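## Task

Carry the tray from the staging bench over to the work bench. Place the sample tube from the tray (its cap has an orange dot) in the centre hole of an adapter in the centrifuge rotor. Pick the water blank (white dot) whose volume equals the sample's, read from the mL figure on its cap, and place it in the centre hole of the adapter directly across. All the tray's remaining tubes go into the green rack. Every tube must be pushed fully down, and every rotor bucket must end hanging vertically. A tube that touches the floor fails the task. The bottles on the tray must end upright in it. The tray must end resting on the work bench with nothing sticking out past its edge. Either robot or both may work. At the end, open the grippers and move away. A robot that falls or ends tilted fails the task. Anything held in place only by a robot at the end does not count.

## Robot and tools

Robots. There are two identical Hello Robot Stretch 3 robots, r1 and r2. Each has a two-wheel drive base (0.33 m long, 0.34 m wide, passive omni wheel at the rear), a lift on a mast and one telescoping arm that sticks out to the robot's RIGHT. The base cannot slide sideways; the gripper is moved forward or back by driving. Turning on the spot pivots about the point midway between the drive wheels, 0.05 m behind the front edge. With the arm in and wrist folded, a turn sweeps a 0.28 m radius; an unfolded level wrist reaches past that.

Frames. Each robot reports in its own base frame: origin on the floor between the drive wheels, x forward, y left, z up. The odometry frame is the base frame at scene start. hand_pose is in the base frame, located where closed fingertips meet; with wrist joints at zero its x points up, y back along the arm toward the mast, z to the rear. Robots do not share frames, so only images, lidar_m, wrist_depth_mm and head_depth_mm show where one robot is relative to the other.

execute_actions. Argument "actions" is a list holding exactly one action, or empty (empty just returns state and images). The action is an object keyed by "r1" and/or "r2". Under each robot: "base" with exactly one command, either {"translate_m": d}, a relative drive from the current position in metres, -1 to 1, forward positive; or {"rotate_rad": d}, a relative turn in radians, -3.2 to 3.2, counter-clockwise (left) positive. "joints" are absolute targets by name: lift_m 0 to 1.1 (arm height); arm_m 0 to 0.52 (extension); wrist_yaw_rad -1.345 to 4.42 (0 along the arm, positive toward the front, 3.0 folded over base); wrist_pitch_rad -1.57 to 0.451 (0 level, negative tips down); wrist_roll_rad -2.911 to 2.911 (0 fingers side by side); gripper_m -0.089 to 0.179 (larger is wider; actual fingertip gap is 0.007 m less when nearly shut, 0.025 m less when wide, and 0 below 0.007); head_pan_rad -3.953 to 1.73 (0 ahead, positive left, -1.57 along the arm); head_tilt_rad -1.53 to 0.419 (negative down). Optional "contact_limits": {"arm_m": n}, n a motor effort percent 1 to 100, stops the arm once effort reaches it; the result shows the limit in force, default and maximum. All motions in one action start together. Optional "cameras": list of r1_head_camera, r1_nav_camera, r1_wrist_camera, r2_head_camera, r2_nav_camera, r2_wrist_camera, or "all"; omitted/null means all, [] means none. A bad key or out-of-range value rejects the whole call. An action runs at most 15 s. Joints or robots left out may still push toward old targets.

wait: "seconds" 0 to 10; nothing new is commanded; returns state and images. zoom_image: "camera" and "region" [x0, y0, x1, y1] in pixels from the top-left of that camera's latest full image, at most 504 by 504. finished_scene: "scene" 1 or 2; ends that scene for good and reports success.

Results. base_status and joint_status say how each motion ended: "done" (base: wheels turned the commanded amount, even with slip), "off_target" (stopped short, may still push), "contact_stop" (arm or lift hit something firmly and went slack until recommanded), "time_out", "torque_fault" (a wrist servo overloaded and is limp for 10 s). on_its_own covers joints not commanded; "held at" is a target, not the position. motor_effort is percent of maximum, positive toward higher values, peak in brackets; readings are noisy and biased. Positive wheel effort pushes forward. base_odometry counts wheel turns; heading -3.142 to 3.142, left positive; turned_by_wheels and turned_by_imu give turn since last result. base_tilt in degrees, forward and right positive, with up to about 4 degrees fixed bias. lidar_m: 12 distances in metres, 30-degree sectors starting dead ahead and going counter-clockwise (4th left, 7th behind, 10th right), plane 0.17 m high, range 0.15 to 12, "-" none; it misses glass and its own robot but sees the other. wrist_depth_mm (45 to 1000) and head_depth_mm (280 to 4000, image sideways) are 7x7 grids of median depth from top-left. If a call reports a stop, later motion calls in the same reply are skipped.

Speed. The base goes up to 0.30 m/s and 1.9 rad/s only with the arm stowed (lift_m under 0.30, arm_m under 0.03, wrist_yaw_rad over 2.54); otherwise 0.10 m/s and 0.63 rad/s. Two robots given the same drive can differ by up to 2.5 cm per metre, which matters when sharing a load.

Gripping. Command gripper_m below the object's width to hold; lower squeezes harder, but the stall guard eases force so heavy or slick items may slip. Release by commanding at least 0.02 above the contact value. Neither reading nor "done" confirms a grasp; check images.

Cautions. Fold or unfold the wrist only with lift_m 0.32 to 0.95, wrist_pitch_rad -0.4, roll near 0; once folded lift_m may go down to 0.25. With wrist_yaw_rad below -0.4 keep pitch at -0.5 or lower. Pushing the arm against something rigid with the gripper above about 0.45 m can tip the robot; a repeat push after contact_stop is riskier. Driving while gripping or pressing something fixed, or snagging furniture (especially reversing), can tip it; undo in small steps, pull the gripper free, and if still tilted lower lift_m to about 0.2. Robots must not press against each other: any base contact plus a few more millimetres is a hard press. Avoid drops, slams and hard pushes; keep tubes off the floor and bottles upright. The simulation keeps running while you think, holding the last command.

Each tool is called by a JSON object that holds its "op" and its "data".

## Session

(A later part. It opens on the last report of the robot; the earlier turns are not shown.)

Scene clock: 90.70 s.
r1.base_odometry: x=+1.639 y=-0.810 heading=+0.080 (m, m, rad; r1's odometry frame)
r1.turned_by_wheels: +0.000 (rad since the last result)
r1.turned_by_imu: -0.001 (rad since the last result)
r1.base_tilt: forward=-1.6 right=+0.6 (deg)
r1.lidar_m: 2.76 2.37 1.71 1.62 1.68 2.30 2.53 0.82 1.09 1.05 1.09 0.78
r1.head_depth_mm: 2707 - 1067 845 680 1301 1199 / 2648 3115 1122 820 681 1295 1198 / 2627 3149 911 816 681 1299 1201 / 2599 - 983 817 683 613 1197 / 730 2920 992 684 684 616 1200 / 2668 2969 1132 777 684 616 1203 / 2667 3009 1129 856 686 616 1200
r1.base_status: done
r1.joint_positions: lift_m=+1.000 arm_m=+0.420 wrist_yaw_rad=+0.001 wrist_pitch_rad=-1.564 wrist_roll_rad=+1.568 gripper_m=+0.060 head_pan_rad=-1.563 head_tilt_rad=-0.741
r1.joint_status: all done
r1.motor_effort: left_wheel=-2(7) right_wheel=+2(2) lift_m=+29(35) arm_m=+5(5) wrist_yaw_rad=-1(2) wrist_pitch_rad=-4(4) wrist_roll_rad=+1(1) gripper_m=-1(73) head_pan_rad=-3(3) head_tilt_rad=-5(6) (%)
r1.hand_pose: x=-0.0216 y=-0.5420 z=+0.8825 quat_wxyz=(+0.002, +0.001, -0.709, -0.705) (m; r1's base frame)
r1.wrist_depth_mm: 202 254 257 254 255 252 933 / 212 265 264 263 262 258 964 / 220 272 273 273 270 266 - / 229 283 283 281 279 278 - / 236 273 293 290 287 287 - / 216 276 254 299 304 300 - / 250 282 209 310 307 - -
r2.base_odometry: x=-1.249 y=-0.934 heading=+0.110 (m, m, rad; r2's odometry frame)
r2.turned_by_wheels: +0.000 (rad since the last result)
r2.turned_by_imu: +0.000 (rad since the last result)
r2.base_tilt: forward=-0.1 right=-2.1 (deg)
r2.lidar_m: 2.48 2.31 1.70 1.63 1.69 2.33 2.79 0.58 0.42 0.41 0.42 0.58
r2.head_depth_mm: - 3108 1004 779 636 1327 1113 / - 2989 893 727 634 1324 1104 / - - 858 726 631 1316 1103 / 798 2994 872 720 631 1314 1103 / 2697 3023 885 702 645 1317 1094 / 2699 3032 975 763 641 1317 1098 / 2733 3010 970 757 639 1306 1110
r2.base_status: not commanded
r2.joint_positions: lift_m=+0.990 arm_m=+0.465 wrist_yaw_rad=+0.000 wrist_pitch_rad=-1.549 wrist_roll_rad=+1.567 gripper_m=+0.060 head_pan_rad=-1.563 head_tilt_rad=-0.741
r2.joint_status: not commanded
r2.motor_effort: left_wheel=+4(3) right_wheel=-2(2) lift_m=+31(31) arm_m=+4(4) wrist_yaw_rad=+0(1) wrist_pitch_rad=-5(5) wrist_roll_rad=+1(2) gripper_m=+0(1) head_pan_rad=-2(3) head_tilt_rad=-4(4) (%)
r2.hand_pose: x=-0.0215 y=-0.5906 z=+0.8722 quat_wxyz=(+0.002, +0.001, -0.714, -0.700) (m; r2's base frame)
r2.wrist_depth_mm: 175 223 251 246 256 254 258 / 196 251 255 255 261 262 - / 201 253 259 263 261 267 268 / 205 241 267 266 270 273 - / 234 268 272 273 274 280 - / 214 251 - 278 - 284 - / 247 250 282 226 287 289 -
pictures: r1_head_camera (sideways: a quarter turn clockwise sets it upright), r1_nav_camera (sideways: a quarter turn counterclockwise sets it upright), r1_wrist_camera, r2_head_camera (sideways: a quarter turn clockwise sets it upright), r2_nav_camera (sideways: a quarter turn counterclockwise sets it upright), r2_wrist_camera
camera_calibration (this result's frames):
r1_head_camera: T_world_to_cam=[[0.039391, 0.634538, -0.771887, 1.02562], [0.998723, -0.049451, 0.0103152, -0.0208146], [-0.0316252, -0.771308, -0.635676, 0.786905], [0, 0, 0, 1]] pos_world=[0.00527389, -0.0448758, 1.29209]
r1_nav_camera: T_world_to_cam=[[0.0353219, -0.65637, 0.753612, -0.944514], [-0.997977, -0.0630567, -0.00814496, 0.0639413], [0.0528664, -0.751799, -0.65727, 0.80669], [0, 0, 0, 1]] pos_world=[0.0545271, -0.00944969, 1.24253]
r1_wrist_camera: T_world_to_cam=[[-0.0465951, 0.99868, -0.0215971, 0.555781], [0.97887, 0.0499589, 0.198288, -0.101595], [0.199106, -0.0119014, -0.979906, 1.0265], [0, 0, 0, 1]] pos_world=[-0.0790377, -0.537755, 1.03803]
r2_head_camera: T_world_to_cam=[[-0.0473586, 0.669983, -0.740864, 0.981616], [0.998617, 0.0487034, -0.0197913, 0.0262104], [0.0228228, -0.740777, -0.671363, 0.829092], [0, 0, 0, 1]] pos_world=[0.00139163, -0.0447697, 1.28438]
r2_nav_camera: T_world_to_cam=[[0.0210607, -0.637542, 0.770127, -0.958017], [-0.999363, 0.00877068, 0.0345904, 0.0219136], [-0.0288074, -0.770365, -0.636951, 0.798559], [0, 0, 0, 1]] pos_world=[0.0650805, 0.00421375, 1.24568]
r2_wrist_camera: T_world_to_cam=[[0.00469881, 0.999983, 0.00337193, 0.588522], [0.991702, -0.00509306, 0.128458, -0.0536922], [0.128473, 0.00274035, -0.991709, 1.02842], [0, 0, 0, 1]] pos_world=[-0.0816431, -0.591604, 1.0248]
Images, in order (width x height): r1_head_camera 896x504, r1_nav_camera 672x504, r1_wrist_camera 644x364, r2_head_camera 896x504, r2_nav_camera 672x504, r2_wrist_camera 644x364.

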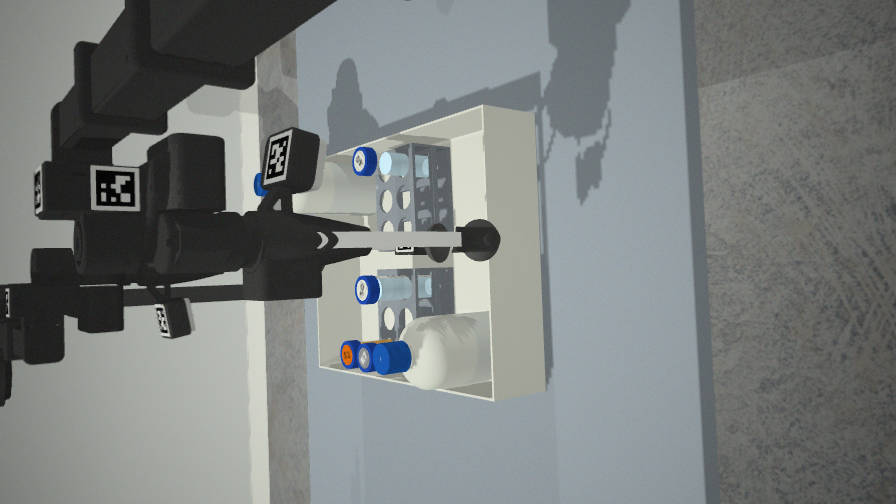

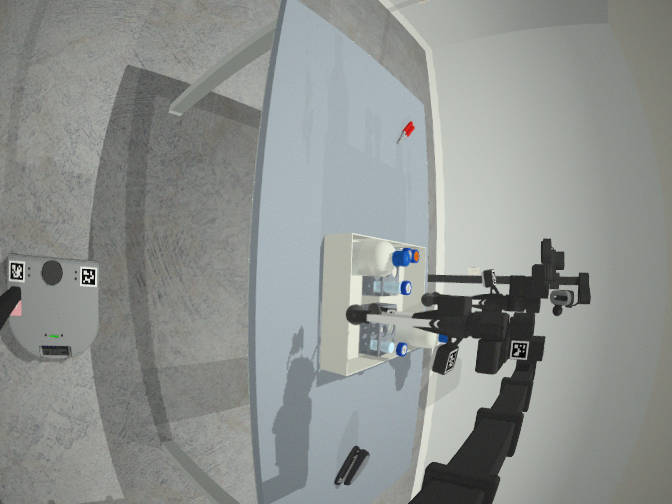

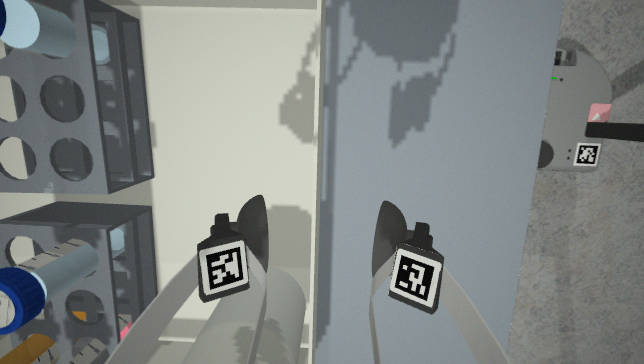

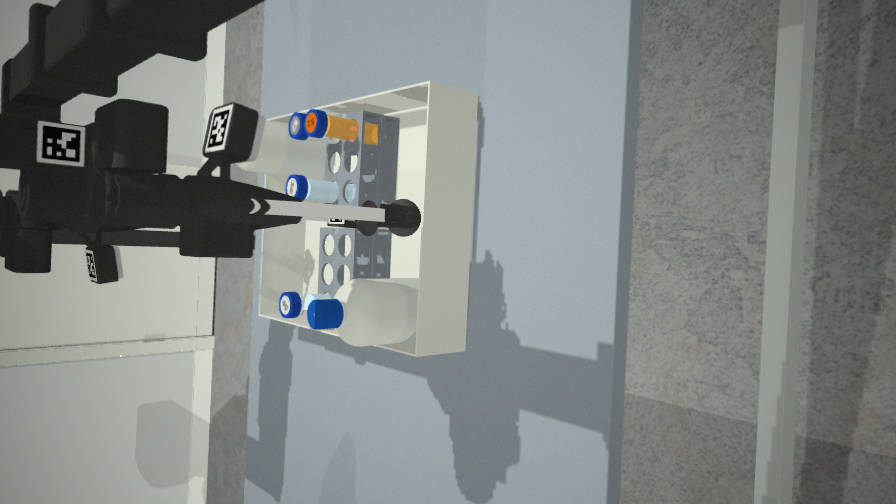

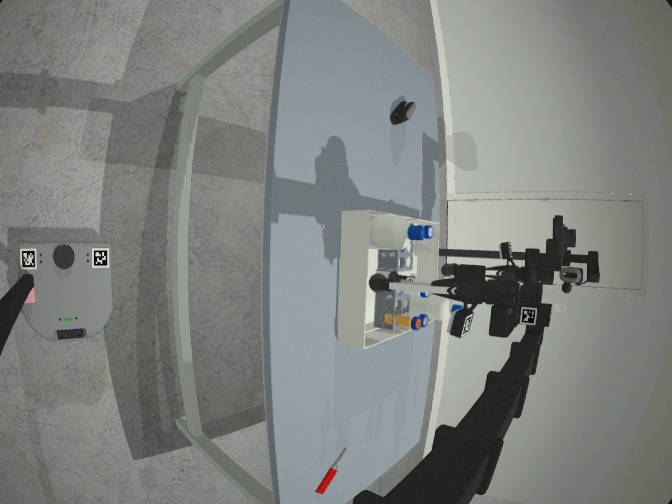

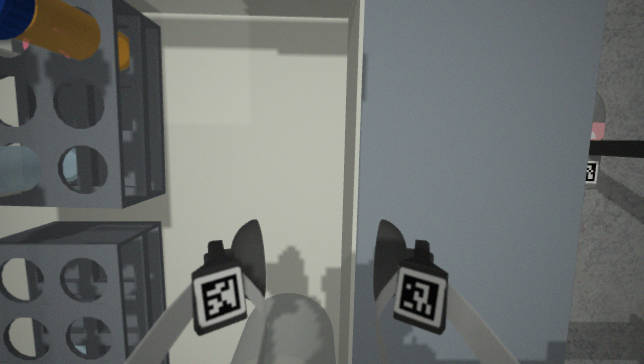

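{"op": "execute_actions", "data": {"actions": [{"r2":{"joints":{"arm_m":0.447}},"r1":{"joints":{"head_pan_rad":-1.9}}}], "cameras": []}}

{"op": "execute_actions", "data": {"actions": [{"r2":{"joints":{"lift_m":0.905}},"r1":{"joints":{"lift_m":0.905}}}], "cameras": ["r1_wrist_camera","r2_wrist_camera","r1_head_camera"]}}

{"op": "execute_actions", "data": {"actions": [{"r2":{"joints":{"gripper_m":-0.04}},"r1":{"joints":{"gripper_m":-0.04}}}], "cameras": []}}

{"op": "execute_actions", "data": {"actions": [{"r2":{"joints":{"lift_m":0.935}},"r1":{"joints":{"lift_m":0.935}}}], "cameras": ["r1_wrist_camera","r2_wrist_camera","r1_head_camera","r2_head_camera"]}}

Scene clock: 98.73 s.
r1.base_odometry: x=+1.639 y=-0.810 heading=+0.080 (m, m, rad; r1's odometry frame)
r1.turned_by_wheels: +0.000 (rad since the last result)
r1.turned_by_imu: +0.000 (rad since the last result)
r1.base_tilt: forward=-1.6 right=+0.6 (deg)
r1.lidar_m: 2.77 2.36 1.71 1.62 1.69 2.30 2.54 0.82 1.09 1.05 1.09 0.78
r1.head_depth_mm: 3303 3606 - - - 1393 1196 / 3146 3460 - - 701 1390 1194 / 3029 3272 - 818 682 1364 1196 / 2914 - 1072 849 682 1340 1197 / 2761 - 1128 809 683 616 1196 / 2645 3109 927 814 678 601 1205 / 2537 - - 777 663 574 1208
r1.base_status: not commanded
r1.joint_positions: lift_m=+1.000 arm_m=+0.420 wrist_yaw_rad=+0.001 wrist_pitch_rad=-1.564 wrist_roll_rad=+1.568 gripper_m=+0.060 head_pan_rad=-1.893 head_tilt_rad=-0.741
r1.joint_status: all done
r1.motor_effort: left_wheel=-3(3) right_wheel=+2(1) lift_m=+29(29) arm_m=+5(5) wrist_yaw_rad=-1(1) wrist_pitch_rad=-4(3) wrist_roll_rad=+1(1) gripper_m=+0(0) head_pan_rad=-3(24) head_tilt_rad=-5(5) (%)
r1.hand_pose: x=-0.0216 y=-0.5420 z=+0.8825 quat_wxyz=(+0.002, +0.001, -0.709, -0.705) (m; r1's base frame)
r1.wrist_depth_mm: 202 256 258 254 254 252 942 / 211 264 265 263 261 259 952 / 219 272 274 271 269 267 969 / 227 280 284 284 279 277 - / 237 273 291 291 289 290 - / 215 276 253 300 302 300 - / 248 284 209 310 311 - -
r2.base_odometry: x=-1.249 y=-0.934 heading=+0.110 (m, m, rad; r2's odometry frame)
r2.turned_by_wheels: +0.000 (rad since the last result)
r2.turned_by_imu: +0.000 (rad since the last result)
r2.base_tilt: forward=-0.1 right=-2.1 (deg)
r2.lidar_m: 2.48 2.31 1.69 1.64 1.70 2.33 2.80 0.57 0.42 0.41 0.42 0.58
r2.head_depth_mm: - 3027 1005 778 636 1325 1110 / - 3069 896 728 634 1325 1106 / - - 842 725 633 1322 1103 / 800 2981 869 721 630 1317 1102 / 2698 3007 885 704 643 1309 1102 / 2763 3047 972 761 642 1306 1098 / 2744 2999 969 759 640 1301 1113
r2.base_status: not commanded
r2.joint_positions: lift_m=+0.990 arm_m=+0.447 wrist_yaw_rad=+0.000 wrist_pitch_rad=-1.549 wrist_roll_rad=+1.567 gripper_m=+0.060 head_pan_rad=-1.563 head_tilt_rad=-0.741
r2.joint_status: all done
r2.motor_effort: left_wheel=+3(3) right_wheel=-2(2) lift_m=+31(30) arm_m=-4(4) wrist_yaw_rad=+1(1) wrist_pitch_rad=-5(5) wrist_roll_rad=+1(1) gripper_m=+0(1) head_pan_rad=-2(2) head_tilt_rad=-4(4) (%)
r2.hand_pose: x=-0.0215 y=-0.5735 z=+0.8722 quat_wxyz=(+0.002, +0.001, -0.714, -0.700) (m; r2's base frame)
r2.wrist_depth_mm: 191 247 251 252 256 256 993 / 197 252 255 257 260 262 - / 202 255 262 262 265 266 - / 206 259 267 272 273 270 - / 234 266 271 276 275 280 - / 215 270 - 278 - 283 - / 220 256 220 252 289 287 -
pictures: none
No camera images: the call's "cameras" was empty. Leave "cameras" out to get every camera's image.

Scene clock: 100.43 s.
r1.base_odometry: x=+1.639 y=-0.810 heading=+0.080 (m, m, rad; r1's odometry frame)
r1.turned_by_wheels: +0.000 (rad since the last result)
r1.turned_by_imu: +0.000 (rad since the last result)
r1.base_tilt: forward=-1.8 right=+0.6 (deg)
r1.lidar_m: 2.77 2.36 1.71 1.62 1.67 2.30 2.54 0.82 1.09 1.05 1.09 0.78
r1.head_depth_mm: 3306 3597 1111 845 719 - - / 3146 3502 1120 881 - - 1160 / 3036 3354 1127 910 - 1363 1201 / 2882 3312 1240 - 666 1333 1204 / 2775 3104 - 796 685 615 1200 / 2672 2903 - 805 667 600 1204 / 2600 2808 - 779 662 573 1206
r1.base_status: not commanded
r1.joint_positions: lift_m=+0.905 arm_m=+0.420 wrist_yaw_rad=+0.001 wrist_pitch_rad=-1.564 wrist_roll_rad=+1.568 gripper_m=+0.060 head_pan_rad=-1.893 head_tilt_rad=-0.741
r1.joint_status: all done
r1.motor_effort: left_wheel=-2(2) right_wheel=+1(2) lift_m=+29(29) arm_m=+4(5) wrist_yaw_rad=-1(1) wrist_pitch_rad=-3(3) wrist_roll_rad=+1(1) gripper_m=+0(0) head_pan_rad=-3(3) head_tilt_rad=-6(6) (%)
r1.hand_pose: x=-0.0216 y=-0.5420 z=+0.7875 quat_wxyz=(+0.002, +0.001, -0.709, -0.705) (m; r1's base frame)
r1.wrist_depth_mm: 171 169 167 167 167 165 164 / 176 175 174 172 172 170 169 / 181 181 178 177 178 176 173 / 186 187 185 184 182 182 180 / 195 193 190 189 188 188 186 / 200 200 201 196 198 194 194 / 205 208 202 205 205 201 203
r2.base_odometry: x=-1.249 y=-0.934 heading=+0.110 (m, m, rad; r2's odometry frame)
r2.turned_by_wheels: +0.000 (rad since the last result)
r2.turned_by_imu: +0.000 (rad since the last result)
r2.base_tilt: forward=-0.1 right=-1.9 (deg)
r2.lidar_m: 2.47 2.31 1.69 1.63 1.70 2.33 2.79 0.57 0.42 0.41 0.42 0.58
r2.head_depth_mm: 2675 2997 - 755 619 1324 1106 / 2682 - 890 728 634 1324 1105 / 2657 - 830 726 632 1320 1103 / 794 2878 866 720 630 1314 1098 / 2725 3072 882 704 644 1307 1096 / 2738 2998 974 762 643 1305 1094 / 2764 3020 968 758 639 1310 1111
r2.base_status: not commanded
r2.joint_positions: lift_m=+0.905 arm_m=+0.447 wrist_yaw_rad=+0.000 wrist_pitch_rad=-1.549 wrist_roll_rad=+1.567 gripper_m=+0.060 head_pan_rad=-1.563 head_tilt_rad=-0.741
r2.joint_status: all done
r2.motor_effort: left_wheel=+4(3) right_wheel=-3(2) lift_m=+30(32) arm_m=-4(4) wrist_yaw_rad=+0(1) wrist_pitch_rad=-5(5) wrist_roll_rad=+2(2) gripper_m=+0(1) head_pan_rad=-2(2) head_tilt_rad=-4(4) (%)
r2.hand_pose: x=-0.0215 y=-0.5735 z=+0.7872 quat_wxyz=(+0.002, +0.001, -0.714, -0.700) (m; r2's base frame)
r2.wrist_depth_mm: 169 169 171 171 174 175 175 / 172 172 175 175 176 178 178 / 175 178 177 178 182 182 182 / 176 180 182 182 184 187 186 / 184 184 185 186 188 190 190 / 186 188 - 189 - 194 195 / 186 191 192 193 197 198 199
pictures: r1_head_camera (sideways: a quarter turn clockwise sets it upright), r1_wrist_camera, r2_wrist_camera
camera_calibration (this result's frames):
r1_head_camera: T_world_to_cam=[[0.242656, 0.587629, -0.771887, 1.02438], [0.928953, -0.370054, 0.0103152, -0.020389], [-0.279578, -0.71955, -0.635676, 0.788418], [0, 0, 0, 1]] pos_world=[-0.00920696, -0.0421927, 1.29209]
r1_wrist_camera: T_world_to_cam=[[-0.0465948, 0.99868, -0.0215969, 0.55373], [0.97887, 0.0499586, 0.198288, -0.082759], [0.199106, -0.0119014, -0.979906, 0.933419], [0, 0, 0, 1]] pos_world=[-0.0790377, -0.537755, 0.943031]
r2_wrist_camera: T_world_to_cam=[[0.00469884, 0.999983, 0.0034015, 0.571678], [0.991702, -0.00509688, 0.128458, -0.0426884], [0.128473, 0.00276966, -0.991709, 0.944094], [0, 0, 0, 1]] pos_world=[-0.0816431, -0.574501, 0.939805]
Images, in order (width x height): r1_head_camera 896x504, r1_wrist_camera 644x364, r2_wrist_camera 644x364.

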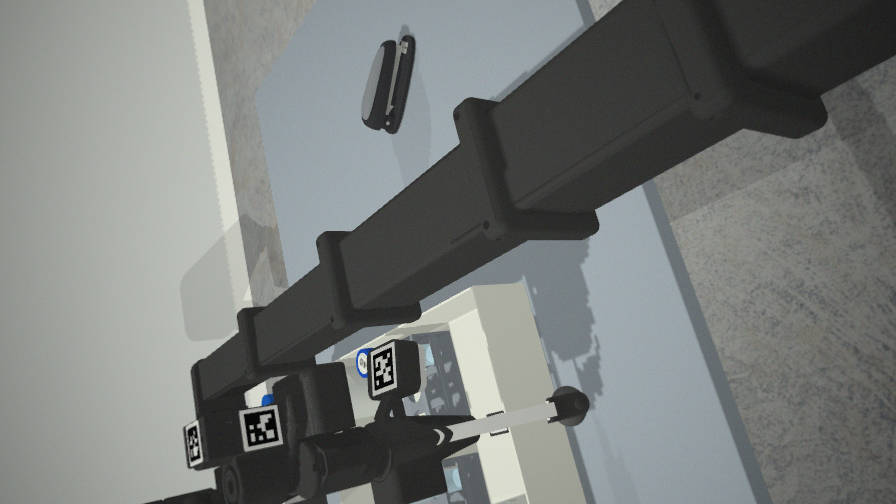

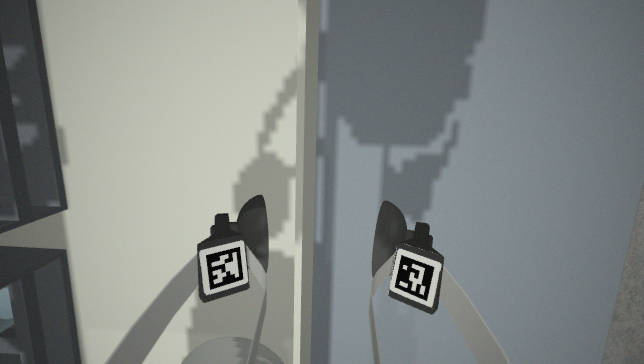

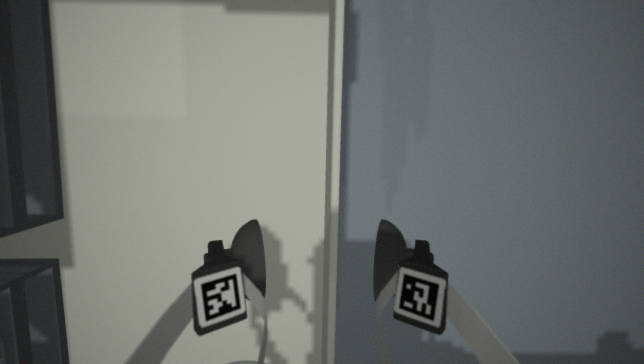

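Scene clock: 101.93 s.
r1.base_odometry: x=+1.639 y=-0.810 heading=+0.080 (m, m, rad; r1's odometry frame)
r1.turned_by_wheels: +0.000 (rad since the last result)
r1.turned_by_imu: +0.000 (rad since the last result)
r1.base_tilt: forward=-1.6 right=+0.6 (deg)
r1.lidar_m: 2.77 2.36 1.71 1.62 1.67 2.30 2.53 0.82 1.09 1.05 1.09 0.78
r1.head_depth_mm: 3308 3616 1116 844 721 - - / 3140 3467 1118 878 - - 1164 / 3040 3390 1122 911 - 1359 1199 / 2916 3253 1240 - 664 1329 1199 / 2783 3098 - 792 685 615 1200 / 2682 2939 - 801 666 601 1198 / 2596 2797 - 775 660 575 1198
r1.base_status: not commanded
r1.joint_positions: lift_m=+0.905 arm_m=+0.420 wrist_yaw_rad=+0.001 wrist_pitch_rad=-1.545 wrist_roll_rad=+1.568 gripper_m=-0.039 head_pan_rad=-1.893 head_tilt_rad=-0.741
r1.joint_status: all done
r1.motor_effort: left_wheel=-2(2) right_wheel=+1(2) lift_m=+31(31) arm_m=+2(5) wrist_yaw_rad=-1(1) wrist_pitch_rad=-13(15) wrist_roll_rad=+1(1) gripper_m=-18(91) head_pan_rad=-3(3) head_tilt_rad=-6(5) (%)
r1.hand_pose: x=-0.0216 y=-0.5471 z=+0.7871 quat_wxyz=(+0.002, +0.001, -0.716, -0.698) (m; r1's base frame)
r1.wrist_depth_mm: 172 170 168 166 166 164 161 / 175 176 174 171 172 168 166 / 181 182 179 177 176 173 171 / 186 189 185 183 181 180 176 / 197 195 191 - 187 185 183 / 200 203 200 199 194 192 189 / 204 210 202 204 201 198 196
r2.base_odometry: x=-1.249 y=-0.934 heading=+0.110 (m, m, rad; r2's odometry frame)
r2.turned_by_wheels: +0.000 (rad since the last result)
r2.turned_by_imu: +0.000 (rad since the last result)
r2.base_tilt: forward=-0.1 right=-2.0 (deg)
r2.lidar_m: 2.48 2.31 1.70 1.63 1.69 2.32 2.79 0.57 0.42 0.41 0.42 0.58
r2.head_depth_mm: 2688 3009 - 756 621 1328 1108 / 2707 - 889 730 634 1322 1107 / 2644 - 830 726 631 1317 1101 / 795 2895 862 723 631 1311 1098 / 2713 3034 885 708 644 1311 1098 / 2741 3000 978 759 641 1301 1094 / 2755 3063 971 759 640 1301 1114
r2.base_status: not commanded
r2.joint_positions: lift_m=+0.905 arm_m=+0.447 wrist_yaw_rad=+0.000 wrist_pitch_rad=-1.555 wrist_roll_rad=+1.567 gripper_m=-0.039 head_pan_rad=-1.563 head_tilt_rad=-0.741
r2.joint_status: all done
r2.motor_effort: left_wheel=+3(3) right_wheel=-2(2) lift_m=+31(30) arm_m=-3(4) wrist_yaw_rad=+0(0) wrist_pitch_rad=-1(5) wrist_roll_rad=+2(1) gripper_m=-14(91) head_pan_rad=-2(2) head_tilt_rad=-4(2) (%)
r2.hand_pose: x=-0.0215 y=-0.5719 z=+0.7873 quat_wxyz=(+0.002, +0.001, -0.712, -0.702) (m; r2's base frame)
r2.wrist_depth_mm: 169 168 170 172 174 174 176 / 172 173 174 176 178 179 180 / 175 176 177 179 181 182 183 / 178 180 181 184 186 187 187 / 184 184 185 185 189 191 191 / 185 188 188 - 193 194 196 / 190 192 192 194 198 199 200
pictures: none
No camera images: the call's "cameras" was empty. Leave "cameras" out to get every camera's image.

Scene clock: 103.00 s.
r1.base_odometry: x=+1.639 y=-0.810 heading=+0.080 (m, m, rad; r1's odometry frame)
r1.turned_by_wheels: +0.000 (rad since the last result)
r1.turned_by_imu: +0.000 (rad since the last result)
r1.base_tilt: forward=-1.7 right=+0.5 (deg)
r1.lidar_m: 2.76 2.36 1.71 1.62 1.68 2.30 2.53 0.82 1.09 1.05 1.09 0.78
r1.head_depth_mm: 3297 3598 1118 874 - - 1146 / 3132 3519 1120 - - - 1196 / 3002 3315 1179 - 646 1358 1196 / 2899 3268 - 822 680 1328 1198 / 2814 3042 1033 758 683 614 1199 / 2727 2879 880 781 671 602 1201 / 2607 2766 - 762 650 575 1204
r1.base_status: not commanded
r1.joint_positions: lift_m=+0.934 arm_m=+0.420 wrist_yaw_rad=+0.001 wrist_pitch_rad=-1.554 wrist_roll_rad=+1.568 gripper_m=-0.039 head_pan_rad=-1.893 head_tilt_rad=-0.741
r1.joint_status: all done
r1.motor_effort: left_wheel=-2(2) right_wheel=+1(1) lift_m=+49(52) arm_m=+2(2) wrist_yaw_rad=-1(1) wrist_pitch_rad=-9(13) wrist_roll_rad=+1(1) gripper_m=-15(17) head_pan_rad=-3(3) head_tilt_rad=-6(6) (%)
r1.hand_pose: x=-0.0216 y=-0.5448 z=+0.8165 quat_wxyz=(+0.002, +0.001, -0.713, -0.701) (m; r1's base frame)
r1.wrist_depth_mm: 169 169 166 168 193 191 188 / 175 175 174 175 198 196 194 / 182 183 181 182 205 203 200 / 187 191 189 188 211 209 208 / 199 200 196 - 218 216 975 / 203 210 207 208 226 223 - / 202 218 198 233 235 232 -
r2.base_odometry: x=-1.249 y=-0.934 heading=+0.110 (m, m, rad; r2's odometry frame)
r2.turned_by_wheels: +0.000 (rad since the last result)
r2.turned_by_imu: +0.000 (rad since the last result)
r2.base_tilt: forward=-0.3 right=-1.9 (deg)
r2.lidar_m: 2.48 2.31 1.69 1.63 1.70 2.33 2.80 0.58 0.42 0.41 0.42 0.57
r2.head_depth_mm: 2704 - - 781 636 1326 1108 / 2647 - 865 728 635 1323 1106 / 2579 - 839 715 631 1322 1098 / 775 1613 829 722 630 1314 1102 / 2698 3070 666 706 643 1307 1100 / 2776 3009 978 761 641 1308 1090 / 2758 3032 968 759 639 1301 1110
r2.base_status: not commanded
r2.joint_positions: lift_m=+0.935 arm_m=+0.447 wrist_yaw_rad=+0.000 wrist_pitch_rad=-1.542 wrist_roll_rad=+1.567 gripper_m=-0.039 head_pan_rad=-1.563 head_tilt_rad=-0.741
r2.joint_status: all done
r2.motor_effort: left_wheel=+3(3) right_wheel=-2(2) lift_m=+54(57) arm_m=-3(4) wrist_yaw_rad=+0(0) wrist_pitch_rad=-9(9) wrist_roll_rad=+1(2) gripper_m=-14(14) head_pan_rad=-2(2) head_tilt_rad=-4(4) (%)
r2.hand_pose: x=-0.0215 y=-0.5752 z=+0.8164 quat_wxyz=(+0.002, +0.001, -0.717, -0.697) (m; r2's base frame)
r2.wrist_depth_mm: 179 181 181 181 201 202 202 / 178 183 182 182 204 206 207 / 182 184 185 185 209 209 210 / 181 187 186 187 213 214 215 / 189 188 188 188 219 217 218 / 190 190 191 - 220 223 225 / 189 193 192 194 227 229 230
pictures: r1_head_camera (sideways: a quarter turn clockwise sets it upright), r1_wrist_camera, r2_head_camera (sideways: a quarter turn clockwise sets it upright), r2_wrist_camera
camera_calibration (this result's frames):
r1_head_camera: T_world_to_cam=[[0.242682, 0.587618, -0.771887, 1.02438], [0.928937, -0.370093, 0.0103152, -0.0203889], [-0.279609, -0.719538, -0.635676, 0.788418], [0, 0, 0, 1]] pos_world=[-0.00920877, -0.042192, 1.29209]
r1_wrist_camera: T_world_to_cam=[[-0.0465976, 0.99841, -0.0317077, 0.565253], [0.978867, 0.0519668, 0.197786, -0.0868678], [0.199119, -0.0218213, -0.979732, 0.956251], [0, 0, 0, 1]] pos_world=[-0.0790363, -0.538973, 0.971974]
r2_head_camera: T_world_to_cam=[[-0.0473585, 0.669983, -0.740864, 0.981616], [0.998617, 0.0487033, -0.0197913, 0.0262104], [0.0228227, -0.740777, -0.671363, 0.829092], [0, 0, 0, 1]] pos_world=[0.00139162, -0.0447697, 1.28438]
r2_wrist_camera: T_world_to_cam=[[0.00515705, 0.99998, -0.00354014, 0.578963], [0.991698, -0.00465941, 0.128504, -0.0462281], [0.128485, -0.00417345, -0.991703, 0.96901], [0, 0, 0, 1]] pos_world=[-0.0816446, -0.575123, 0.96896]
Images, in order (width x height): r1_head_camera 896x504, r1_wrist_camera 644x364, r2_head_camera 896x504, r2_wrist_camera 644x364.

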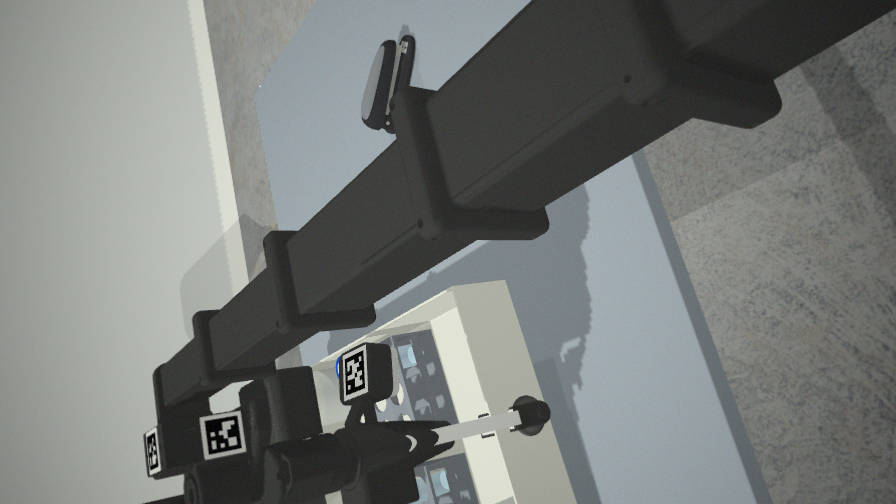

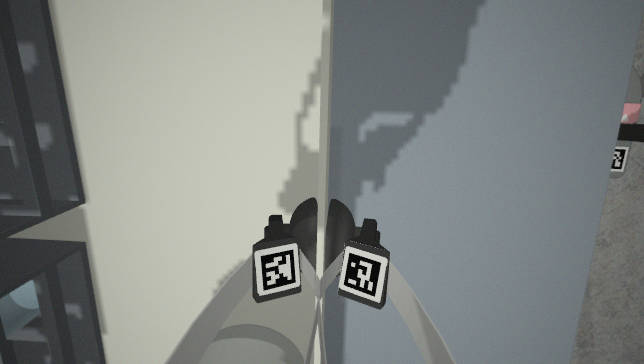

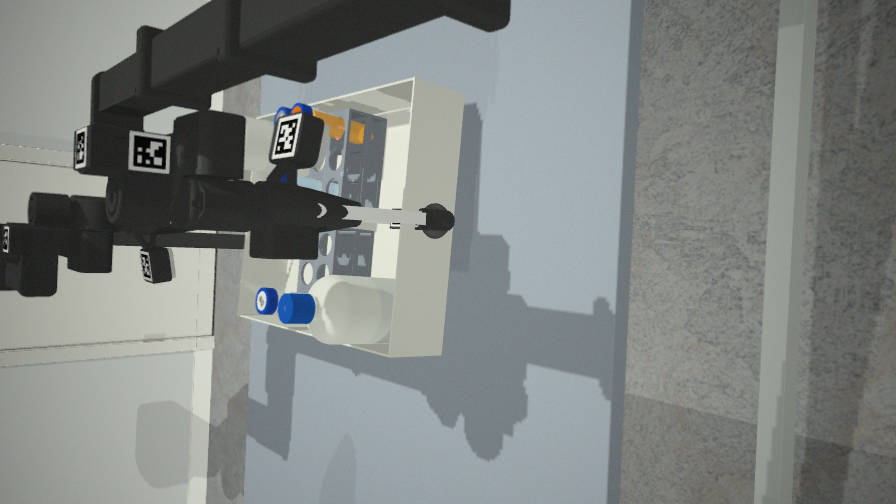

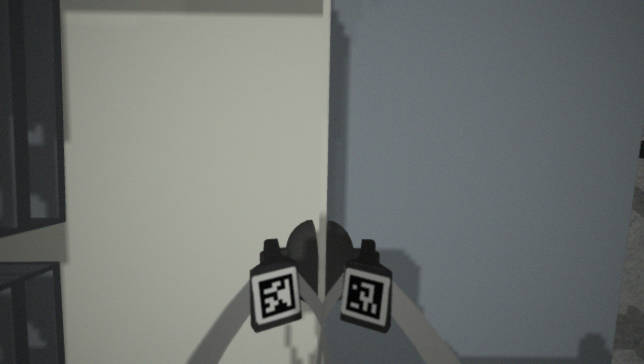

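{"op": "execute_actions", "data": {"actions": [{"r2":{"joints":{"gripper_m":-0.06}},"r1":{"joints":{"gripper_m":-0.06}}}], "cameras": []}}

{"op": "execute_actions", "data": {"actions": [{"r2":{"joints":{"lift_m":0.96}},"r1":{"joints":{"lift_m":0.96,"head_pan_rad":-1.57}}}], "cameras": ["r1_head_camera","r2_head_camera"]}}

Scene clock: 108.27 s.
r1.base_odometry: x=+1.639 y=-0.810 heading=+0.080 (m, m, rad; r1's odometry frame)
r1.turned_by_wheels: +0.000 (rad since the last result)
r1.turned_by_imu: +0.000 (rad since the last result)
r1.base_tilt: forward=-1.8 right=+0.7 (deg)
r1.lidar_m: 2.77 2.36 1.71 1.62 1.68 2.30 2.54 0.82 1.09 1.05 1.09 0.78
r1.head_depth_mm: 3275 3581 1117 875 - - 1150 / 3166 3495 1116 - - - 1190 / 2996 3383 1177 - 646 1362 1196 / 2922 3250 - 820 683 1336 1194 / 2800 3084 1031 758 683 615 1199 / 2728 2904 884 781 671 599 1202 / 2624 2765 - 764 649 574 1200
r1.base_status: not commanded
r1.joint_positions: lift_m=+0.934 arm_m=+0.420 wrist_yaw_rad=+0.001 wrist_pitch_rad=-1.554 wrist_roll_rad=+1.568 gripper_m=-0.059 head_pan_rad=-1.893 head_tilt_rad=-0.741
r1.joint_status: all done
r1.motor_effort: left_wheel=-2(2) right_wheel=+1(1) lift_m=+49(49) arm_m=+2(2) wrist_yaw_rad=+0(1) wrist_pitch_rad=-9(9) wrist_roll_rad=+1(1) gripper_m=-23(92) head_pan_rad=-3(3) head_tilt_rad=-6(5) (%)
r1.hand_pose: x=-0.0216 y=-0.5448 z=+0.8165 quat_wxyz=(+0.002, +0.001, -0.713, -0.701) (m; r1's base frame)
r1.wrist_depth_mm: 169 168 167 168 192 190 188 / 175 176 173 174 199 197 194 / 182 182 180 183 205 203 201 / 187 191 189 188 213 209 208 / 200 199 197 - 218 218 969 / 202 209 207 208 225 223 - / 210 217 198 234 235 230 -
r2.base_odometry: x=-1.249 y=-0.934 heading=+0.110 (m, m, rad; r2's odometry frame)
r2.turned_by_wheels: +0.000 (rad since the last result)
r2.turned_by_imu: +0.000 (rad since the last result)
r2.base_tilt: forward=+0.0 right=-2.0 (deg)
r2.lidar_m: 2.48 2.32 1.70 1.63 1.69 2.33 2.80 0.58 0.42 0.41 0.42 0.58
r2.head_depth_mm: 2728 - - 779 636 1327 1109 / 2651 - 864 726 633 1327 1108 / 2597 - 835 717 633 1321 1104 / 773 1622 828 721 630 1318 1099 / 2730 3040 664 707 643 1315 1097 / 2766 2996 977 762 642 1302 1094 / 2752 3021 971 758 640 1305 1117
r2.base_status: not commanded
r2.joint_positions: lift_m=+0.935 arm_m=+0.447 wrist_yaw_rad=+0.000 wrist_pitch_rad=-1.542 wrist_roll_rad=+1.568 gripper_m=-0.059 head_pan_rad=-1.563 head_tilt_rad=-0.741
r2.joint_status: all done
r2.motor_effort: left_wheel=+3(3) right_wheel=-2(2) lift_m=+54(54) arm_m=-4(3) wrist_yaw_rad=+0(0) wrist_pitch_rad=-8(8) wrist_roll_rad=+1(1) gripper_m=-21(92) head_pan_rad=-2(2) head_tilt_rad=-4(5) (%)
r2.hand_pose: x=-0.0215 y=-0.5752 z=+0.8164 quat_wxyz=(+0.001, +0.001, -0.717, -0.697) (m; r2's base frame)
r2.wrist_depth_mm: 179 180 180 180 201 201 202 / 181 181 182 184 206 206 204 / 181 183 183 185 209 210 208 / 181 186 187 187 213 214 214 / 188 188 189 189 218 217 219 / 189 191 190 - 222 223 223 / 188 193 192 209 228 227 229
pictures: none
No camera images: the call's "cameras" was empty. Leave "cameras" out to get every camera's image.

Scene clock: 109.27 s.
r1.base_odometry: x=+1.639 y=-0.810 heading=+0.080 (m, m, rad; r1's odometry frame)
r1.turned_by_wheels: +0.000 (rad since the last result)
r1.turned_by_imu: +0.000 (rad since the last result)
r1.base_tilt: forward=-1.7 right=+0.7 (deg)
r1.lidar_m: 2.77 2.36 1.71 1.62 1.68 2.30 2.54 0.82 1.09 1.05 1.09 0.78
r1.head_depth_mm: 2763 3054 - 830 681 1303 1201 / 2739 - 1069 783 681 1303 1194 / 2666 - 870 687 682 1298 1196 / 2627 - - 768 684 615 1200 / 765 2835 963 663 683 614 1202 / 2680 2978 1081 657 684 616 1205 / 2655 2994 1131 852 686 618 1204
r1.base_status: not commanded
r1.joint_positions: lift_m=+0.959 arm_m=+0.420 wrist_yaw_rad=+0.001 wrist_pitch_rad=-1.554 wrist_roll_rad=+1.568 gripper_m=-0.055 head_pan_rad=-1.577 head_tilt_rad=-0.741
r1.joint_status: all done
r1.on_its_own: gripper_m is held at -0.054, not at your -0.060, by its stall guard, which is still easing
r1.motor_effort: left_wheel=-2(2) right_wheel=+1(1) lift_m=+49(52) arm_m=+2(2) wrist_yaw_rad=+0(1) wrist_pitch_rad=-9(9) wrist_roll_rad=+1(1) gripper_m=-1(23) head_pan_rad=+3(22) head_tilt_rad=-6(6) (%)
r1.hand_pose: x=-0.0216 y=-0.5448 z=+0.8415 quat_wxyz=(+0.002, +0.001, -0.713, -0.701) (m; r1's base frame)
r1.wrist_depth_mm: 168 170 166 168 216 212 214 / 175 175 174 174 222 220 220 / 182 182 180 182 230 226 226 / 186 191 189 189 236 234 970 / 198 199 197 - 244 243 - / 203 209 207 209 254 251 - / 211 218 197 260 264 257 -
r2.base_odometry: x=-1.249 y=-0.934 heading=+0.110 (m, m, rad; r2's odometry frame)
r2.turned_by_wheels: +0.000 (rad since the last result)
r2.turned_by_imu: +0.000 (rad since the last result)
r2.base_tilt: forward=+0.0 right=-2.0 (deg)
r2.lidar_m: 2.48 2.31 1.70 1.64 1.69 2.33 2.79 0.58 0.42 0.41 0.42 0.57
r2.head_depth_mm: 2649 - 964 778 636 1322 1108 / 2605 2943 801 710 633 1324 1110 / 2539 - 822 706 632 1313 1102 / 760 1554 801 703 630 1315 1103 / 2685 3037 646 721 644 1303 1096 / 2726 3013 979 763 641 1307 1093 / 2742 3026 970 758 640 1303 1111
r2.base_status: not commanded
r2.joint_positions: lift_m=+0.960 arm_m=+0.447 wrist_yaw_rad=+0.000 wrist_pitch_rad=-1.542 wrist_roll_rad=+1.568 gripper_m=-0.056 head_pan_rad=-1.563 head_tilt_rad=-0.741
r2.joint_status: all done
r2.motor_effort: left_wheel=+3(3) right_wheel=-2(2) lift_m=+54(56) arm_m=-3(3) wrist_yaw_rad=+0(0) wrist_pitch_rad=-8(8) wrist_roll_rad=+1(1) gripper_m=-20(21) head_pan_rad=-2(3) head_tilt_rad=-4(2) (%)
r2.hand_pose: x=-0.0215 y=-0.5752 z=+0.8414 quat_wxyz=(+0.001, +0.001, -0.717, -0.697) (m; r2's base frame)
r2.wrist_depth_mm: 178 178 179 181 223 224 225 / 180 181 183 182 230 231 231 / 180 185 184 185 234 236 234 / 182 186 186 186 240 237 241 / 188 187 189 187 244 246 - / 189 190 190 - 247 249 - / 190 193 192 223 256 252 -
pictures: r1_head_camera (sideways: a quarter turn clockwise sets it upright), r2_head_camera (sideways: a quarter turn clockwise sets it upright)
camera_calibration (this result's frames):
r1_head_camera: T_world_to_cam=[[0.0482868, 0.633923, -0.771887, 1.02556], [0.997931, -0.0634537, 0.0103152, -0.0208097], [-0.04244, -0.770789, -0.635676, 0.786972], [0, 0, 0, 1]] pos_world=[0.00464456, -0.0448598, 1.29209]
r2_head_camera: T_world_to_cam=[[-0.0473587, 0.669983, -0.740864, 0.981616], [0.998617, 0.0487035, -0.0197913, 0.0262104], [0.0228229, -0.740777, -0.671363, 0.829092], [0, 0, 0, 1]] pos_world=[0.00139163, -0.0447697, 1.28438]
Images, in order (width x height): r1_head_camera 896x504, r2_head_camera 896x504.

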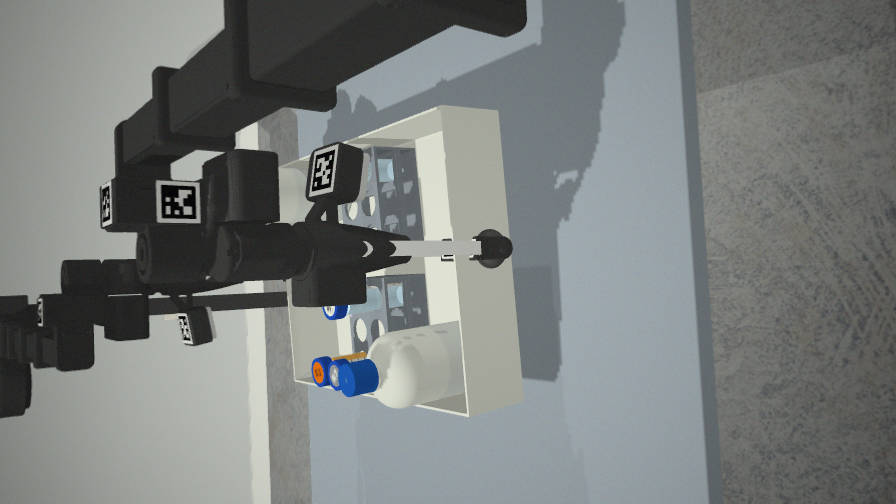

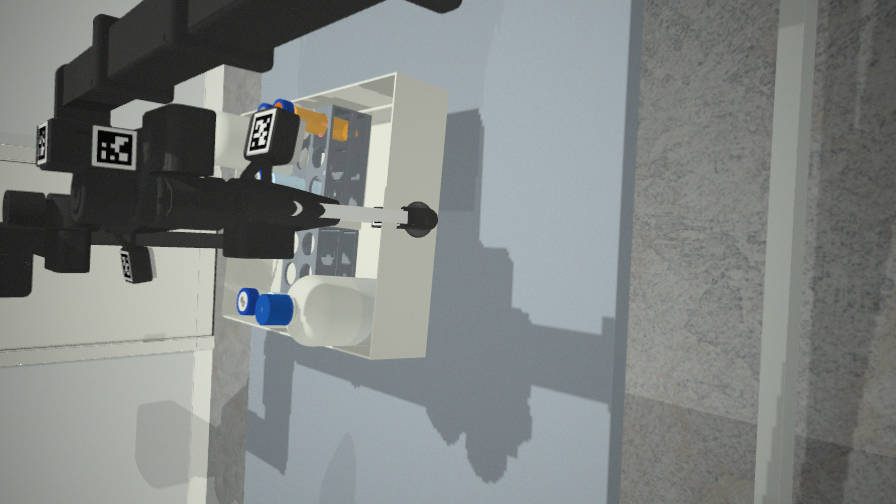

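Stable (about 5° tilt). Restore a safe grip, lift, drive.

{"op": "execute_actions", "data": {"actions": [{"r2":{"joints":{"lift_m":1.02,"gripper_m":-0.045}},"r1":{"joints":{"lift_m":1.02,"gripper_m":-0.045}}}], "cameras": []}}

{"op": "execute_actions", "data": {"actions": [{"r2":{"base":{"translate_m":0.4}},"r1":{"base":{"translate_m":-0.4}}}], "cameras": ["r1_head_camera","r2_head_camera"]}}

Scene clock: 115.00 s.
r1.base_odometry: x=+1.639 y=-0.810 heading=+0.080 (m, m, rad; r1's odometry frame)
r1.turned_by_wheels: +0.000 (rad since the last result)
r1.turned_by_imu: +0.000 (rad since the last result)
r1.base_tilt: forward=-1.6 right=+0.6 (deg)
r1.lidar_m: 2.76 2.35 1.71 1.62 1.68 2.31 2.53 0.82 1.09 1.05 1.09 0.78
r1.head_depth_mm: 2686 - 1117 845 681 1297 1193 / - 3104 1094 792 681 1291 1197 / - 812 762 738 680 1304 1200 / 779 - 769 750 683 614 1199 / 737 2955 743 643 683 614 1200 / 2679 2998 593 639 685 616 1202 / 2659 2922 1133 854 687 616 1206
r1.base_status: not commanded
r1.joint_positions: lift_m=+1.019 arm_m=+0.420 wrist_yaw_rad=+0.001 wrist_pitch_rad=-1.554 wrist_roll_rad=+1.568 gripper_m=-0.044 head_pan_rad=-1.577 head_tilt_rad=-0.741
r1.joint_status: all done
r1.motor_effort: left_wheel=-2(3) right_wheel=+1(1) lift_m=+48(50) arm_m=+2(2) wrist_yaw_rad=-1(1) wrist_pitch_rad=-9(9) wrist_roll_rad=+1(1) gripper_m=-17(17) head_pan_rad=+3(3) head_tilt_rad=-6(6) (%)
r1.hand_pose: x=-0.0216 y=-0.5448 z=+0.9016 quat_wxyz=(+0.002, +0.001, -0.713, -0.701) (m; r1's base frame)
r1.wrist_depth_mm: 168 169 166 168 270 266 949 / 175 175 173 174 278 275 960 / 182 182 180 182 292 286 - / 186 190 188 188 299 295 - / 200 199 197 - 304 306 - / 203 208 207 209 315 321 - / 204 219 198 330 333 - -
r2.base_odometry: x=-1.249 y=-0.934 heading=+0.110 (m, m, rad; r2's odometry frame)
r2.turned_by_wheels: +0.000 (rad since the last result)
r2.turned_by_imu: +0.000 (rad since the last result)
r2.base_tilt: forward=+0.0 right=-1.9 (deg)
r2.lidar_m: 2.48 2.31 1.70 1.63 1.70 2.34 2.79 0.58 0.42 0.40 0.42 0.57
r2.head_depth_mm: - 2974 1003 777 636 1327 1111 / - 2868 742 752 634 1327 1109 / - 871 735 750 630 1321 1101 / 803 937 650 768 631 1319 1100 / 2706 2931 624 765 643 1313 1096 / 2735 3034 976 761 642 1308 1093 / 2753 3015 970 759 638 1299 1110
r2.base_status: not commanded
r2.joint_positions: lift_m=+1.020 arm_m=+0.447 wrist_yaw_rad=+0.000 wrist_pitch_rad=-1.542 wrist_roll_rad=+1.568 gripper_m=-0.044 head_pan_rad=-1.563 head_tilt_rad=-0.741
r2.joint_status: all done
r2.motor_effort: left_wheel=+3(3) right_wheel=-3(2) lift_m=+54(58) arm_m=-4(4) wrist_yaw_rad=+0(1) wrist_pitch_rad=-9(8) wrist_roll_rad=+1(1) gripper_m=-16(37) head_pan_rad=-2(2) head_tilt_rad=-3(4) (%)
r2.hand_pose: x=-0.0215 y=-0.5752 z=+0.9014 quat_wxyz=(+0.001, +0.001, -0.717, -0.697) (m; r2's base frame)
r2.wrist_depth_mm: 178 180 179 181 286 281 - / 179 182 183 184 291 288 - / 180 184 183 186 292 296 - / 182 186 185 188 295 299 - / 189 188 189 188 306 307 - / 189 191 190 - 310 312 - / 189 191 193 193 321 321 -
pictures: none
No camera images: the call's "cameras" was empty. Leave "cameras" out to get every camera's image.

Scene clock: 120.50 s.
r1.base_odometry: x=+1.240 y=-0.842 heading=+0.080 (m, m, rad; r1's odometry frame)
r1.turned_by_wheels: +0.000 (rad since the last result)
r1.turned_by_imu: +0.001 (rad since the last result)
r1.base_tilt: forward=-1.8 right=+0.7 (deg)
r1.lidar_m: 3.16 2.35 1.68 1.62 1.70 2.29 2.13 2.35 0.51 1.06 1.09 1.15
r1.head_depth_mm: 2678 - 2714 846 680 809 987 / - 3134 1097 791 681 1301 1196 / - 819 764 740 681 1303 1197 / 783 - 775 751 683 1302 1196 / 741 2919 745 646 684 615 1202 / 2672 2988 594 643 684 615 1205 / 2662 2961 1130 851 683 617 1200
r1.base_status: done
r1.joint_positions: lift_m=+1.019 arm_m=+0.420 wrist_yaw_rad=+0.001 wrist_pitch_rad=-1.545 wrist_roll_rad=+1.568 gripper_m=-0.044 head_pan_rad=-1.577 head_tilt_rad=-0.741
r1.joint_status: not commanded
r1.motor_effort: left_wheel=-1(4) right_wheel=+0(3) lift_m=+49(49) arm_m=+2(2) wrist_yaw_rad=-1(1) wrist_pitch_rad=-13(14) wrist_roll_rad=+1(1) gripper_m=-17(17) head_pan_rad=+4(3) head_tilt_rad=-7(6) (%)
r1.hand_pose: x=-0.0216 y=-0.5471 z=+0.9014 quat_wxyz=(+0.002, +0.001, -0.716, -0.698) (m; r1's base frame)
r1.wrist_depth_mm: 170 169 167 168 269 266 934 / 176 177 174 174 279 273 986 / 183 184 181 182 288 284 - / 188 192 189 190 297 294 - / 201 200 198 117 306 307 - / 194 211 209 207 316 321 - / 195 220 198 330 328 - -
r2.base_odometry: x=-0.851 y=-0.891 heading=+0.110 (m, m, rad; r2's odometry frame)
r2.turned_by_wheels: +0.000 (rad since the last result)
r2.turned_by_imu: -0.004 (rad since the last result)
r2.base_tilt: forward=-0.2 right=-2.0 (deg)
r2.lidar_m: 2.09 2.32 1.70 1.63 1.70 2.32 3.19 0.58 0.42 0.41 0.42 2.29
r2.head_depth_mm: - 2973 1001 776 637 1331 1106 / - 2896 741 750 633 1319 1107 / - 853 739 747 630 1322 1103 / 805 940 653 766 630 1317 1101 / 2713 2940 625 766 643 1313 1097 / 2721 3017 976 762 642 1313 1095 / 2764 2989 2295 758 638 884 1112
r2.base_status: done
r2.joint_positions: lift_m=+1.020 arm_m=+0.447 wrist_yaw_rad=+0.000 wrist_pitch_rad=-1.534 wrist_roll_rad=+1.568 gripper_m=-0.044 head_pan_rad=-1.563 head_tilt_rad=-0.741
r2.joint_status: not commanded
r2.motor_effort: left_wheel=+3(8) right_wheel=-3(5) lift_m=+54(54) arm_m=-4(3) wrist_yaw_rad=-1(0) wrist_pitch_rad=-13(13) wrist_roll_rad=+1(1) gripper_m=-16(16) head_pan_rad=-3(2) head_tilt_rad=-4(2) (%)
r2.hand_pose: x=-0.0215 y=-0.5775 z=+0.9013 quat_wxyz=(+0.001, +0.001, -0.720, -0.694) (m; r2's base frame)
r2.wrist_depth_mm: 179 181 181 181 281 281 - / 180 184 182 184 285 284 - / 181 186 184 186 289 294 - / 183 186 188 187 298 299 - / 190 189 189 187 302 306 - / 187 192 192 - 312 312 - / 189 194 193 194 321 319 -
pictures: r1_head_camera (sideways: a quarter turn clockwise sets it upright), r2_head_camera (sideways: a quarter turn clockwise sets it upright)
camera_calibration (this result's frames):
r1_head_camera: T_world_to_cam=[[0.0482218, 0.633928, -0.771887, 1.02556], [0.997938, -0.0633513, 0.0103152, -0.0208098], [-0.0423609, -0.770793, -0.635676, 0.786971], [0, 0, 0, 1]] pos_world=[0.00464917, -0.04486, 1.29209]
r2_head_camera: T_world_to_cam=[[-0.0473585, 0.669983, -0.740865, 0.981616], [0.998617, 0.0487033, -0.0197913, 0.0262104], [0.0228227, -0.740777, -0.671363, 0.829092], [0, 0, 0, 1]] pos_world=[0.00139162, -0.0447697, 1.28438]
Images, in order (width x height): r1_head_camera 896x504, r2_head_camera 896x504.

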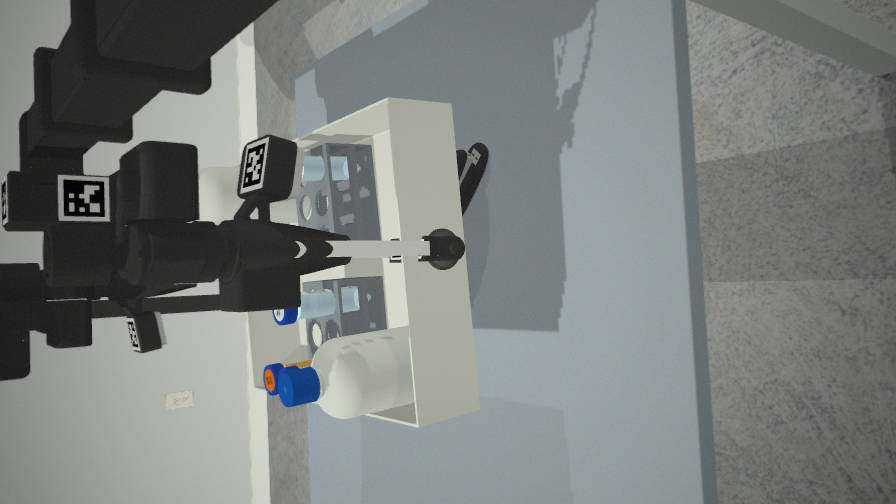

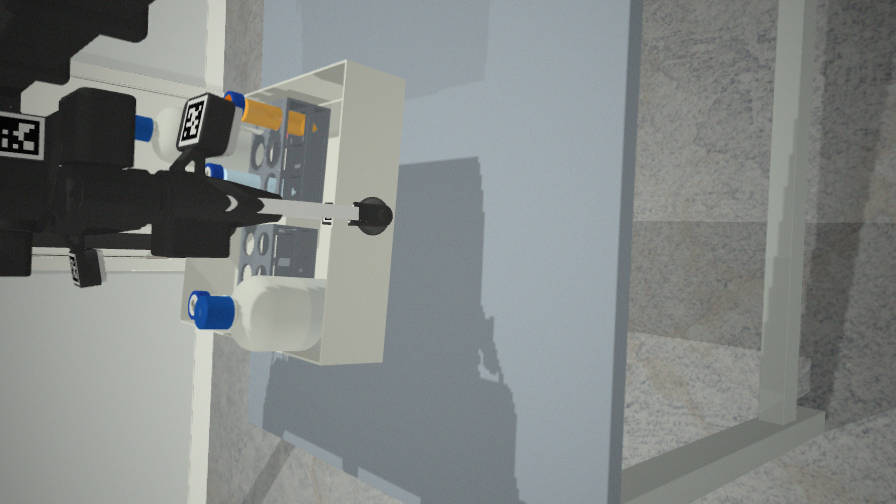

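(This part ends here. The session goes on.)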